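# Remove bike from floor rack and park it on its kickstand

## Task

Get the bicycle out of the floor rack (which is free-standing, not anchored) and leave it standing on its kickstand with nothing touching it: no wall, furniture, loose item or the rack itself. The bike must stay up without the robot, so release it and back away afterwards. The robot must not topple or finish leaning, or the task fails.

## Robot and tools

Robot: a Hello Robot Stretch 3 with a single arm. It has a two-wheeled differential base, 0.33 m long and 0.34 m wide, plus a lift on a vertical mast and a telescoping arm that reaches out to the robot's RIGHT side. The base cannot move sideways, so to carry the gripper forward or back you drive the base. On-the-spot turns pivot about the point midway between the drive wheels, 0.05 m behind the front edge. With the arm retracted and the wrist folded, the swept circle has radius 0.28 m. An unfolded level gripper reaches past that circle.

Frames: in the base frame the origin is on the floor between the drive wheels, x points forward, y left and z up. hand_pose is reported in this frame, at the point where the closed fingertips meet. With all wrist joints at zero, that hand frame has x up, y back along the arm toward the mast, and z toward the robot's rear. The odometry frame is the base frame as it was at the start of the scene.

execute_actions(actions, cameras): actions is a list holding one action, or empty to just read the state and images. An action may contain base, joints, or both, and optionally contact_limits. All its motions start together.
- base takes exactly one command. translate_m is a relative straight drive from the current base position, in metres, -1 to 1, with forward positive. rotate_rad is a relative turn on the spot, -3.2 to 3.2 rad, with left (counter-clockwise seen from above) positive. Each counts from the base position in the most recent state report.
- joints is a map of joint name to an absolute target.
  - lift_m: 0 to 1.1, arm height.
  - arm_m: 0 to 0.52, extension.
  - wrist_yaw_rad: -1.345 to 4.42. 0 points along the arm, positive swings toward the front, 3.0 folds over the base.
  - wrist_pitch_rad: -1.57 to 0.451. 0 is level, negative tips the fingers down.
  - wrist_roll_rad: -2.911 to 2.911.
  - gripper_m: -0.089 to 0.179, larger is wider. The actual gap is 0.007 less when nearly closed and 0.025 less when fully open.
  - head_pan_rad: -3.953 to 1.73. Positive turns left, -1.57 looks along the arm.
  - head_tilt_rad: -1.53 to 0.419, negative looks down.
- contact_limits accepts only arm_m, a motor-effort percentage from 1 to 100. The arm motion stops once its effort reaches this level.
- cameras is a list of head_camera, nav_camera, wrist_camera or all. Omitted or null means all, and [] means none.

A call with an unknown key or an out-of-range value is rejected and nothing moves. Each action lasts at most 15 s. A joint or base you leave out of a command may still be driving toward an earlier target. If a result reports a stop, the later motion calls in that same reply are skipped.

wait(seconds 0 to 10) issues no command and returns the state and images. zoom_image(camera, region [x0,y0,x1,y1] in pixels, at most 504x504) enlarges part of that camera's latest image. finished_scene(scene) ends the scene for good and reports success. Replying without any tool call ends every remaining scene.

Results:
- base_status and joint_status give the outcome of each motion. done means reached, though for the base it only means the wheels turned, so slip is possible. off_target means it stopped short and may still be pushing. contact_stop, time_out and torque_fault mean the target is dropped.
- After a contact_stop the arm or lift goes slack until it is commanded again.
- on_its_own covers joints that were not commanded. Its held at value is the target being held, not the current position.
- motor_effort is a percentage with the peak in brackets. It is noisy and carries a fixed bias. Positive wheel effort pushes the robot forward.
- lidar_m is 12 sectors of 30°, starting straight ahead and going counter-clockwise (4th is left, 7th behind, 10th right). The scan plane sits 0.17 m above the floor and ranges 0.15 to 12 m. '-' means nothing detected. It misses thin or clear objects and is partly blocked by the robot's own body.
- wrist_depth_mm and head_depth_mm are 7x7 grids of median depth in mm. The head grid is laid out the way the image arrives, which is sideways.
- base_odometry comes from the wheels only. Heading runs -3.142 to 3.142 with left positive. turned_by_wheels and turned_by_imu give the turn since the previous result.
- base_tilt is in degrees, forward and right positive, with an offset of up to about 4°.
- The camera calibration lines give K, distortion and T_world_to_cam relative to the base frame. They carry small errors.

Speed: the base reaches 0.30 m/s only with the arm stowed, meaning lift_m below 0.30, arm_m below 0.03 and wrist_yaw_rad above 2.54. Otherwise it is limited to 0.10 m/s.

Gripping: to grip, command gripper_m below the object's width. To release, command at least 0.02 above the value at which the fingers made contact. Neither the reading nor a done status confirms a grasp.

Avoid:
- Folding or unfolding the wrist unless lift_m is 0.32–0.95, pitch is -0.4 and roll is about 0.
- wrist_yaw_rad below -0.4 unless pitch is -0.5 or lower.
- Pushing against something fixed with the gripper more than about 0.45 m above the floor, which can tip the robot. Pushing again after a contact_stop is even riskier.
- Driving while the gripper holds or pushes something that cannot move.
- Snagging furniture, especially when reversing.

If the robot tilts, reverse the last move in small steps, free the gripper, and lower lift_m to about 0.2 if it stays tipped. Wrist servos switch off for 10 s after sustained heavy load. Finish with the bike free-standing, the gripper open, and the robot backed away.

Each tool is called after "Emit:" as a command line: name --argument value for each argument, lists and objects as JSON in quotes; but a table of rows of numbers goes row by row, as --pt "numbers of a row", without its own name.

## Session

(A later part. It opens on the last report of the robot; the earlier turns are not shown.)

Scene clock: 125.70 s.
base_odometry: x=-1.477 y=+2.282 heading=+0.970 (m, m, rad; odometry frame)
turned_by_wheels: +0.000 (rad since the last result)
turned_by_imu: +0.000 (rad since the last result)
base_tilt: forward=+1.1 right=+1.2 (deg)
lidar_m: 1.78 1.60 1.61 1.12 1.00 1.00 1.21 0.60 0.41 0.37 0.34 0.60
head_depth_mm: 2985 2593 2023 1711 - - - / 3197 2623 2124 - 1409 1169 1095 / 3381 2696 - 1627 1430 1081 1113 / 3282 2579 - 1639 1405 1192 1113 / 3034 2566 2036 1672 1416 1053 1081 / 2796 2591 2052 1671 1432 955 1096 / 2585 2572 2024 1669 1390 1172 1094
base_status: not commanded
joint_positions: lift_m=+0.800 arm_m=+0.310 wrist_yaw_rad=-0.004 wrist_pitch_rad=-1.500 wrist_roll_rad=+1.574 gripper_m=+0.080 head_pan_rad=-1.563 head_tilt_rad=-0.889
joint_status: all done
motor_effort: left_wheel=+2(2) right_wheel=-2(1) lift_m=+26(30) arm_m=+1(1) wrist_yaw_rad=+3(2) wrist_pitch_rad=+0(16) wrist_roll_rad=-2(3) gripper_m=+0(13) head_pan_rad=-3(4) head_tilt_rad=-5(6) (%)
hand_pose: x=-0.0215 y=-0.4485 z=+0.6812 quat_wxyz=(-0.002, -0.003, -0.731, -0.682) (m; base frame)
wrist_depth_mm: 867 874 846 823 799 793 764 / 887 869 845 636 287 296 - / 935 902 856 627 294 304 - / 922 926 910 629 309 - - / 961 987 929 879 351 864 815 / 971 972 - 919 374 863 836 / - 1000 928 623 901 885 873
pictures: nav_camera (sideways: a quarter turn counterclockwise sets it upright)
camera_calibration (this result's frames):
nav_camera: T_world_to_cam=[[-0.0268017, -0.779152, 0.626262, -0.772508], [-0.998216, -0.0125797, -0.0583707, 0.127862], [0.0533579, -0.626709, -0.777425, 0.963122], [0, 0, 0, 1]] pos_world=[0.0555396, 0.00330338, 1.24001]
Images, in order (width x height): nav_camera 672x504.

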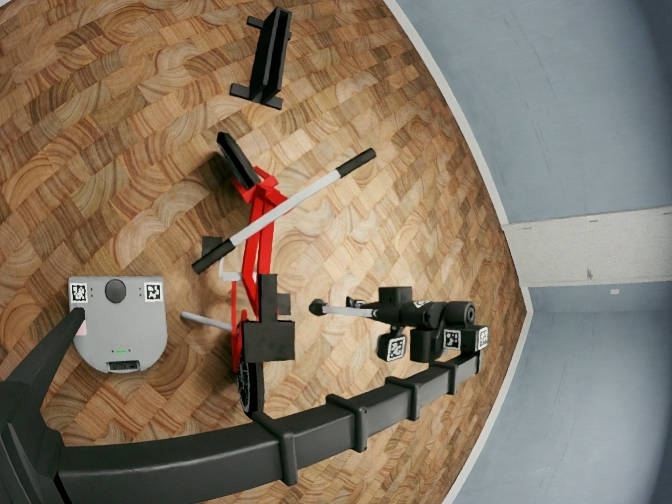

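It stands. Back away.

Emit:
execute_actions --actions '[{"base":{"translate_m":-0.7},"joints":{"arm_m":0.0}}]' --cameras '["nav_camera"]'

Scene clock: 137.10 s.
base_odometry: x=-1.873 y=+1.705 heading=+0.970 (m, m, rad; odometry frame)
turned_by_wheels: +0.000 (rad since the last result)
turned_by_imu: -0.003 (rad since the last result)
base_tilt: forward=+1.2 right=+1.1 (deg)
lidar_m: 2.38 2.13 0.97 0.60 0.54 0.54 0.66 1.24 2.65 3.17 0.48 0.57
head_depth_mm: 2523 2576 2045 1674 1456 - - / 2724 2590 2027 1683 1458 - 1076 / 2979 2599 2037 1665 1454 - - / 3237 2605 2038 1673 1415 1251 - / 3357 2601 2032 1677 1424 1229 1093 / 3189 2603 2044 1680 1422 1217 1089 / 3016 2599 2023 1673 1429 1167 1092
base_status: done
joint_positions: lift_m=+0.800 arm_m=+0.000 wrist_yaw_rad=-0.002 wrist_pitch_rad=-1.500 wrist_roll_rad=+1.572 gripper_m=+0.080 head_pan_rad=-1.563 head_tilt_rad=-0.889
joint_status: all done
motor_effort: left_wheel=+1(1) right_wheel=-2(6) lift_m=+26(26) arm_m=-5(5) wrist_yaw_rad=+2(4) wrist_pitch_rad=+0(0) wrist_roll_rad=-1(2) gripper_m=+0(0) head_pan_rad=-3(3) head_tilt_rad=-6(6) (%)
hand_pose: x=-0.0215 y=-0.1391 z=+0.6812 quat_wxyz=(-0.001, -0.002, -0.732, -0.682) (m; base frame)
wrist_depth_mm: 872 874 851 833 822 800 744 / 892 890 867 848 - 795 762 / 919 886 865 869 - 799 785 / 939 902 897 860 - 822 822 / 953 932 902 891 862 853 812 / - 976 - 914 905 854 837 / - 933 932 934 919 882 856
pictures: nav_camera (sideways: a quarter turn counterclockwise sets it upright)
camera_calibration (this result's frames):
nav_camera: T_world_to_cam=[[-0.0268046, -0.779152, 0.626261, -0.772508], [-0.998216, -0.012576, -0.0583707, 0.127862], [0.0533556, -0.626709, -0.777425, 0.963122], [0, 0, 0, 1]] pos_world=[0.0555396, 0.00330321, 1.24001]
Images, in order (width x height): nav_camera 672x504.

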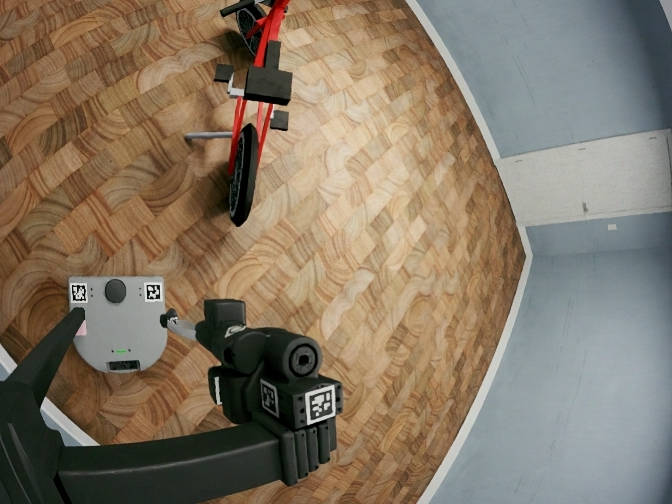

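Emit:
finished_scene --scene 1

The scene is finished: the task was done.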